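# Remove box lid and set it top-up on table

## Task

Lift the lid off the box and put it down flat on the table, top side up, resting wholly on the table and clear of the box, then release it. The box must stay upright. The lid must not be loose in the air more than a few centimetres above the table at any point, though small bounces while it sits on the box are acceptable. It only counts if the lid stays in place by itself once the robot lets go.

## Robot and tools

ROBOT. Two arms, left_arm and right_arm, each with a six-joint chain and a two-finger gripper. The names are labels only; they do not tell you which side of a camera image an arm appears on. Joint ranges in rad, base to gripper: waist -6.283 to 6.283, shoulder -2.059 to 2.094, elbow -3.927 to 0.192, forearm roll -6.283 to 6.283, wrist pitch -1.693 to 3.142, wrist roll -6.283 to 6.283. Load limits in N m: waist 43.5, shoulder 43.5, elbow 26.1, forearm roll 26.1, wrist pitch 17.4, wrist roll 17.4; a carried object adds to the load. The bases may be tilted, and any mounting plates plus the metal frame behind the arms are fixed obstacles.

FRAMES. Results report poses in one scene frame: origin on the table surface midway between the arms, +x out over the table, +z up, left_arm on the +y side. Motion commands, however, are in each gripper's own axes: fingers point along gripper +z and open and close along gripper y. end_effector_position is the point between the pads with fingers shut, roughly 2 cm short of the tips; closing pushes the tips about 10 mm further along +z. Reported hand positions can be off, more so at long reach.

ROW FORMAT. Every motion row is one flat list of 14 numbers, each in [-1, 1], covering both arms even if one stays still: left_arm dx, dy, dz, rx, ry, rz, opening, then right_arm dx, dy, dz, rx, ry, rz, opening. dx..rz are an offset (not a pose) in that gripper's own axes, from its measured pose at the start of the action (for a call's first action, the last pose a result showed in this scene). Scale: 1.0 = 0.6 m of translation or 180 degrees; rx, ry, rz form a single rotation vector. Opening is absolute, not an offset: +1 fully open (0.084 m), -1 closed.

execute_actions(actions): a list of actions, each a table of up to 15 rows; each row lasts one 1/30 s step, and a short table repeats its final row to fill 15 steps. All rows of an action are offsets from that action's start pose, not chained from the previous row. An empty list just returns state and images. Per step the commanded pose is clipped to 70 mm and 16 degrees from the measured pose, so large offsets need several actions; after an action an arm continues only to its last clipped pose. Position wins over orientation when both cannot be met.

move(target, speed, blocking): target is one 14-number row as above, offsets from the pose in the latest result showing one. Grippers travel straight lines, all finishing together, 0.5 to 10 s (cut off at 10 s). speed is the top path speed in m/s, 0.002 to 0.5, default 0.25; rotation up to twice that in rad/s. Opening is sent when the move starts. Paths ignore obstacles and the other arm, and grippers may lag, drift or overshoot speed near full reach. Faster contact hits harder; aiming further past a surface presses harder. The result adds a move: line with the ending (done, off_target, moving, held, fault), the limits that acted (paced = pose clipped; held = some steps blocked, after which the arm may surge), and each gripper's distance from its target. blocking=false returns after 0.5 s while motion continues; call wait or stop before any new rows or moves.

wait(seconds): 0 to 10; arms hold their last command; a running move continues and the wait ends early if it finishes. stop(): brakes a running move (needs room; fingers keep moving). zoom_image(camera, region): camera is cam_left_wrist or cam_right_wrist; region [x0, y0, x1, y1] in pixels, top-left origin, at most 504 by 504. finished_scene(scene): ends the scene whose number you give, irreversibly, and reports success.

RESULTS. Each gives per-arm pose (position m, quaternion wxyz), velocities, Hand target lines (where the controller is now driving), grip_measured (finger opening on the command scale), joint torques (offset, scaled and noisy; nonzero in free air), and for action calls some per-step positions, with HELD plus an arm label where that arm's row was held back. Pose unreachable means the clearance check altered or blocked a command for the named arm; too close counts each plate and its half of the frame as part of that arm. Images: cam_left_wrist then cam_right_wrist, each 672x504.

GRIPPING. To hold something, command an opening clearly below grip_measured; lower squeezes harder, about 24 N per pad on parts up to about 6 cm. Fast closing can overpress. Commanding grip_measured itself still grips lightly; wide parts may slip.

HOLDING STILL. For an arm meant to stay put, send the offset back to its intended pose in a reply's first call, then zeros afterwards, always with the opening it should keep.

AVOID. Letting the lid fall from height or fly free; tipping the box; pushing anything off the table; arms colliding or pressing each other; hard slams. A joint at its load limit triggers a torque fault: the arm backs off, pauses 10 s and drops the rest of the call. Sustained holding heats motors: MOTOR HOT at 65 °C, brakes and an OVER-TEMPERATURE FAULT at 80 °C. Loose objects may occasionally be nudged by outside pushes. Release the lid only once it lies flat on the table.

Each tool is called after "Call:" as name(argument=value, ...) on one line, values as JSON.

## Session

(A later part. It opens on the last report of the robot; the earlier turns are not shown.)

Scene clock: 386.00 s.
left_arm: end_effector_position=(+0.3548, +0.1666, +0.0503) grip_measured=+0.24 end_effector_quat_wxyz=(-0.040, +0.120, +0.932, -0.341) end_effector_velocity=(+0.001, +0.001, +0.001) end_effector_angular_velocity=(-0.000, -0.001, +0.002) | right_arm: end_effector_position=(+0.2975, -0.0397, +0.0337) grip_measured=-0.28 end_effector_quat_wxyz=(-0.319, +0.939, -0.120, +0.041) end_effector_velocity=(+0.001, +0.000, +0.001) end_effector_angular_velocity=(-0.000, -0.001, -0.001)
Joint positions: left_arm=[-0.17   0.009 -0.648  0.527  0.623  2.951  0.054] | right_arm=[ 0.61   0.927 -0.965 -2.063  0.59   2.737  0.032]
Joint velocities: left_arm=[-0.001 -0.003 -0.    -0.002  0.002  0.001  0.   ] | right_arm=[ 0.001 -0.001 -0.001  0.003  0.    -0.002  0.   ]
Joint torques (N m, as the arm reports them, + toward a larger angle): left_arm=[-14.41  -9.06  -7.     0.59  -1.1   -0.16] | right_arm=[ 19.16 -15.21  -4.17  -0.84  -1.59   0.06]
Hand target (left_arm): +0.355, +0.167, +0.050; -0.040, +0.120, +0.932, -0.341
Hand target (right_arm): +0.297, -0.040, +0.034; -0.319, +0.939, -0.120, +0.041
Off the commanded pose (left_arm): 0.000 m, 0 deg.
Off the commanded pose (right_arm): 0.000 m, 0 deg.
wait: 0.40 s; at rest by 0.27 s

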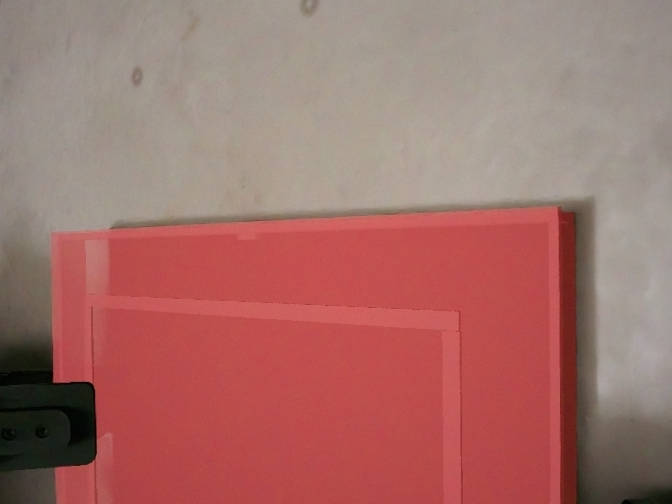

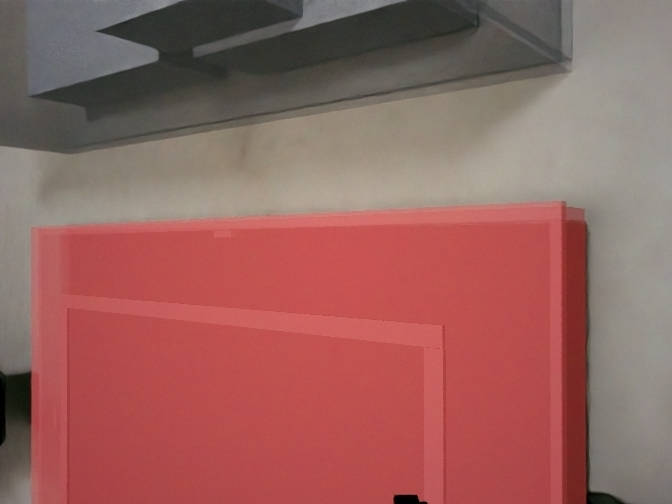

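Call:
execute_actions(actions=[[[0,0,0,0,0,0,0.25,0,0,0,0,0,0,-0.29],[0,0,0,0,0,0,0.25,0,0,0,0,0,0,-0.27],[0,0,0,0,0,0,0.25,0,-0.0002,-0.0003,0,0,0,-0.25],[0,0,0,0,0,0,0.25,0,-0.0005,-0.0006,0,0,0,-0.23],[0,0,0,0,0,0,0.25,0,-0.0007,-0.0009,0,0,0,-0.21],[0,0,0,0,0,0,0.25,0,-0.001,-0.0013,0,0,0,-0.19],[0,0,0,0,0,0,0.25,0,-0.0012,-0.0016,0,0,0,-0.17],[0,0,0,0,0,0,0.25,0,-0.0015,-0.0019,0,0,0,-0.15],[0,0,0,0,0,0,0.25,0,-0.0017,-0.0022,0,0,0,-0.13],[0,0,0,0,0,0,0.25,0,-0.002,-0.0026,0,0,0,-0.11],[0,0,0,0,0,0,0.25,0,-0.0022,-0.0029,0,0,0,-0.09],[0,0,0,0,0,0,0.25,0,-0.0025,-0.0032,0,0,0,-0.07],[0,0,0,0,0,0,0.25,0,-0.0027,-0.0035,0,0,0,-0.05],[0,0,0,0,0,0,0.25,0,-0.003,-0.0039,0,0,0,-0.03],[0,0,0,0,0,0,0.25,0,-0.0032,-0.0042,0,0,0,-0.01]],[[0,0,0,0,0,0,0.25,0,-0.0008,-0.001,0,0,0,0.01],[0,0,0,0,0,0,0.25,0,-0.001,-0.0013,0,0,0,0.03],[0,0,0,0,0,0,0.25,0,-0.0012,-0.0016,0,0,0,0.05],[0,0,0,0,0,0,0.25,0,-0.0015,-0.0019,0,0,0,0.07],[0,0,0,0,0,0,0.25,0,-0.0017,-0.0022,0,0,0,0.09],[0,0,0,0,0,0,0.25,0,-0.002,-0.0026,0,0,0,0.11],[0,0,0,0,0,0,0.25,0,-0.0022,-0.0029,0,0,0,0.13],[0,0,0,0,0,0,0.25,0,-0.0025,-0.0032,0,0,0,0.15],[0,0,0,0,0,0,0.25,0,-0.0027,-0.0035,0,0,0,0.17],[0,0,0,0,0,0,0.25,0,-0.003,-0.0039,0,0,0,0.19],[0,0,0,0,0,0,0.25,0,-0.0032,-0.0042,0,0,0,0.21],[0,0,0,0,0,0,0.25,0,-0.0034,-0.0044,0,0,0,0.23],[0,0,0,0,0,0,0.25,0,-0.0035,-0.0046,0,0,0,0.25]]])

Scene clock: 413.63 s.
left_arm: end_effector_position=(+0.3548, +0.1666, +0.0503) grip_measured=+0.24 end_effector_quat_wxyz=(-0.040, +0.120, +0.932, -0.341) end_effector_velocity=(-0.000, -0.000, -0.000) end_effector_angular_velocity=(-0.000, -0.000, -0.001) | right_arm: end_effector_position=(+0.2975, -0.0397, +0.0392) grip_measured=+0.24 end_effector_quat_wxyz=(-0.319, +0.939, -0.120, +0.041) end_effector_velocity=(+0.000, -0.000, +0.003) end_effector_angular_velocity=(-0.002, -0.000, -0.001)
Joint positions: left_arm=[-0.17   0.009 -0.648  0.527  0.623  2.951  0.054] | right_arm=[ 0.623  0.917 -0.961 -2.044  0.588  2.729  0.054]
Joint velocities: left_arm=[ 0.    -0.     0.001  0.     0.     0.001 -0.   ] | right_arm=[ 0.009 -0.006  0.003  0.015  0.001 -0.006  0.004]
Joint torques (N m, as the arm reports them, + toward a larger angle): left_arm=[-14.34  -9.09  -7.06   0.58  -1.17  -0.09] | right_arm=[ 18.79 -14.93  -4.36  -0.96  -1.38  -0.11]
Hand target (left_arm): +0.355, +0.167, +0.050; -0.040, +0.120, +0.932, -0.341
Hand target (right_arm): +0.298, -0.040, +0.040; -0.319, +0.939, -0.120, +0.041
Off the commanded pose (left_arm): 0.000 m, 0 deg.
Off the commanded pose (right_arm): 0.000 m, 0 deg.
Step readings (end_effector_position; steps 1 to 15: 1st action; 16 to 30: 2nd action):
0: left_arm (+0.3549, +0.1667, +0.0504) | right_arm (+0.2974, -0.0397, +0.0337)
1: left_arm (+0.3549, +0.1667, +0.0504) | right_arm (+0.2974, -0.0397, +0.0337)
2: left_arm (+0.3548, +0.1667, +0.0504) | right_arm (+0.2974, -0.0397, +0.0337)
4: left_arm (+0.3548, +0.1667, +0.0504) | right_arm (+0.2974, -0.0398, +0.0337)
8: left_arm (+0.3548, +0.1666, +0.0503) | right_arm (+0.2975, -0.0397, +0.0344)
15: left_arm (+0.3548, +0.1666, +0.0503) | right_arm (+0.2975, -0.0397, +0.0361)
16: left_arm (+0.3548, +0.1666, +0.0503) | right_arm (+0.2975, -0.0397, +0.0363)
17: left_arm (+0.3548, +0.1666, +0.0503) | right_arm (+0.2975, -0.0397, +0.0365)
19: left_arm (+0.3548, +0.1666, +0.0503) | right_arm (+0.2975, -0.0397, +0.0368)
23: left_arm (+0.3548, +0.1666, +0.0503) | right_arm (+0.2975, -0.0397, +0.0377)
30: end_effector_position above

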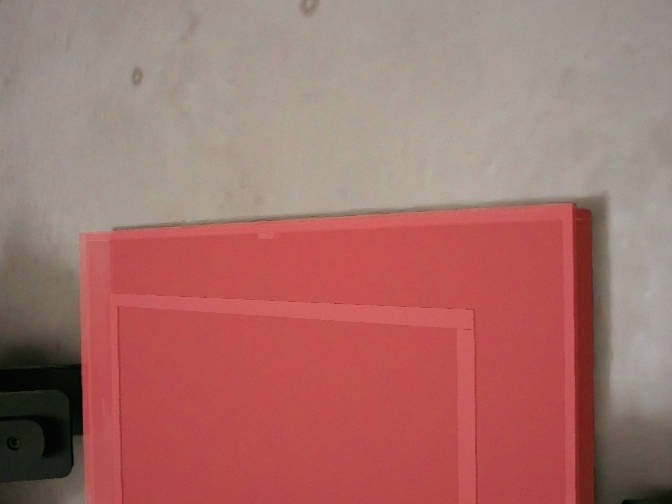

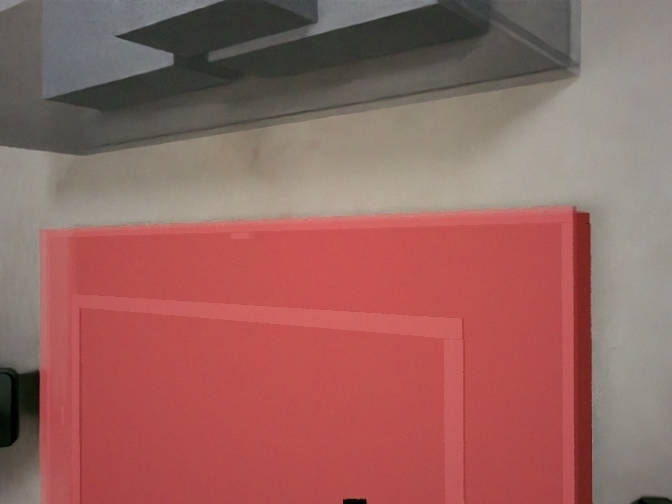

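Call:
execute_actions(actions=[])

Scene clock: 428.70 s.
left_arm: end_effector_position=(+0.3548, +0.1666, +0.0503) grip_measured=+0.24 end_effector_quat_wxyz=(-0.040, +0.120, +0.932, -0.341) end_effector_velocity=(-0.000, -0.000, -0.000) end_effector_angular_velocity=(-0.000, -0.000, -0.001) | right_arm: end_effector_position=(+0.2975, -0.0397, +0.0396) grip_measured=+0.24 end_effector_quat_wxyz=(-0.319, +0.939, -0.120, +0.041) end_effector_velocity=(-0.000, -0.001, -0.001) end_effector_angular_velocity=(-0.001, +0.001, +0.000)
Joint positions: left_arm=[-0.17   0.009 -0.648  0.527  0.623  2.951  0.054] | right_arm=[ 0.623  0.917 -0.96  -2.043  0.588  2.728  0.054]
Joint velocities: left_arm=[ 0.     0.002 -0.001 -0.    -0.     0.001 -0.   ] | right_arm=[-0.002 -0.     0.001 -0.    -0.    -0.     0.   ]
Joint torques (N m, as the arm reports them, + toward a larger angle): left_arm=[-14.45  -9.42  -6.97   0.6   -1.23  -0.14] | right_arm=[ 19.05 -14.93  -4.29  -0.92  -1.46  -0.04]
Hand target (left_arm): +0.355, +0.167, +0.050; -0.040, +0.120, +0.932, -0.341
Hand target (right_arm): +0.298, -0.040, +0.040; -0.319, +0.939, -0.120, +0.041
Off the commanded pose (left_arm): 0.000 m, 0 deg.
Off the commanded pose (right_arm): 0.000 m, 0 deg.

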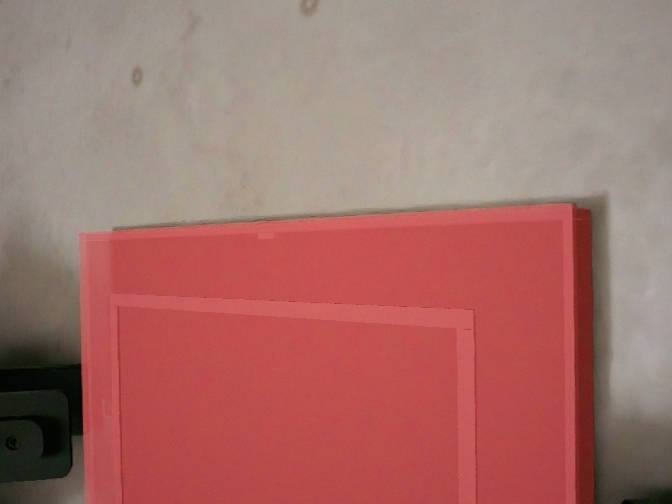

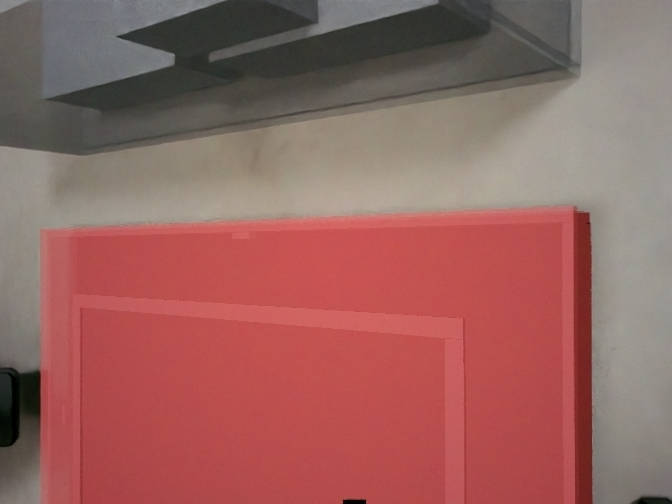

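Call:
move(target=[0,0,-0.15,0,0,0,0.25, 0,0,-0.18,0,0,0,0.25], speed=0.15)

Scene clock: 438.20 s.
left_arm: end_effector_position=(+0.3690, +0.2229, +0.1187) grip_measured=+0.24 end_effector_quat_wxyz=(-0.040, +0.120, +0.932, -0.341) end_effector_velocity=(+0.001, +0.002, +0.002) end_effector_angular_velocity=(+0.000, -0.002, +0.003) | right_arm: end_effector_position=(+0.2809, -0.1029, +0.1255) grip_measured=+0.24 end_effector_quat_wxyz=(-0.320, +0.939, -0.120, +0.041) end_effector_velocity=(-0.000, -0.001, +0.002) end_effector_angular_velocity=(+0.000, -0.002, +0.003)
Joint positions: left_arm=[-0.271 -0.193 -0.711  0.396  0.894  3.031  0.054] | right_arm=[ 0.782  0.569 -0.685 -1.776  0.575  2.598  0.054]
Joint velocities: left_arm=[-0.001 -0.004 -0.003 -0.001  0.004  0.001  0.   ] | right_arm=[ 0.003 -0.008  0.005  0.007 -0.001 -0.008  0.   ]
Joint torques (N m, as the arm reports them, + toward a larger angle): left_arm=[-12.83  -7.86 -10.2    0.22  -1.02  -0.13] | right_arm=[ 15.72 -12.08  -6.26  -1.05  -1.65   0.03]
Hand target (left_arm): +0.369, +0.223, +0.119; -0.040, +0.120, +0.932, -0.341
Hand target (right_arm): +0.281, -0.103, +0.126; -0.320, +0.939, -0.120, +0.041
Off the commanded pose (left_arm): 0.000 m, 0 deg.
Off the commanded pose (right_arm): 0.001 m, 0 deg.
move: done

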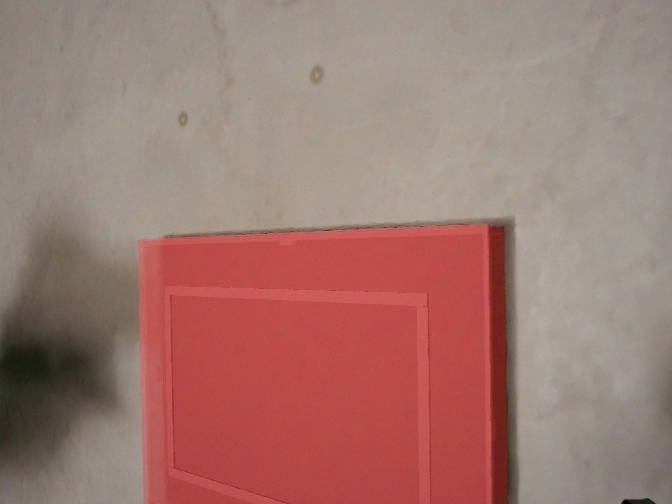

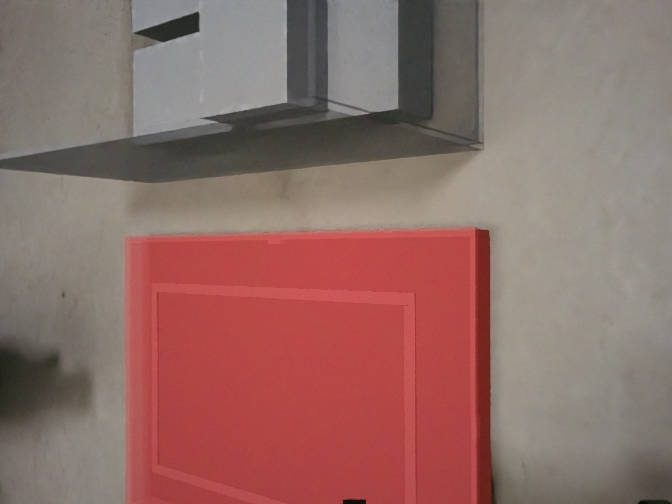

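The lid lies flat on the table with its top up and is clear of the upright box. Both grippers are away from it.

Call:
finished_scene(scene=2)

The scene is finished: the task was done.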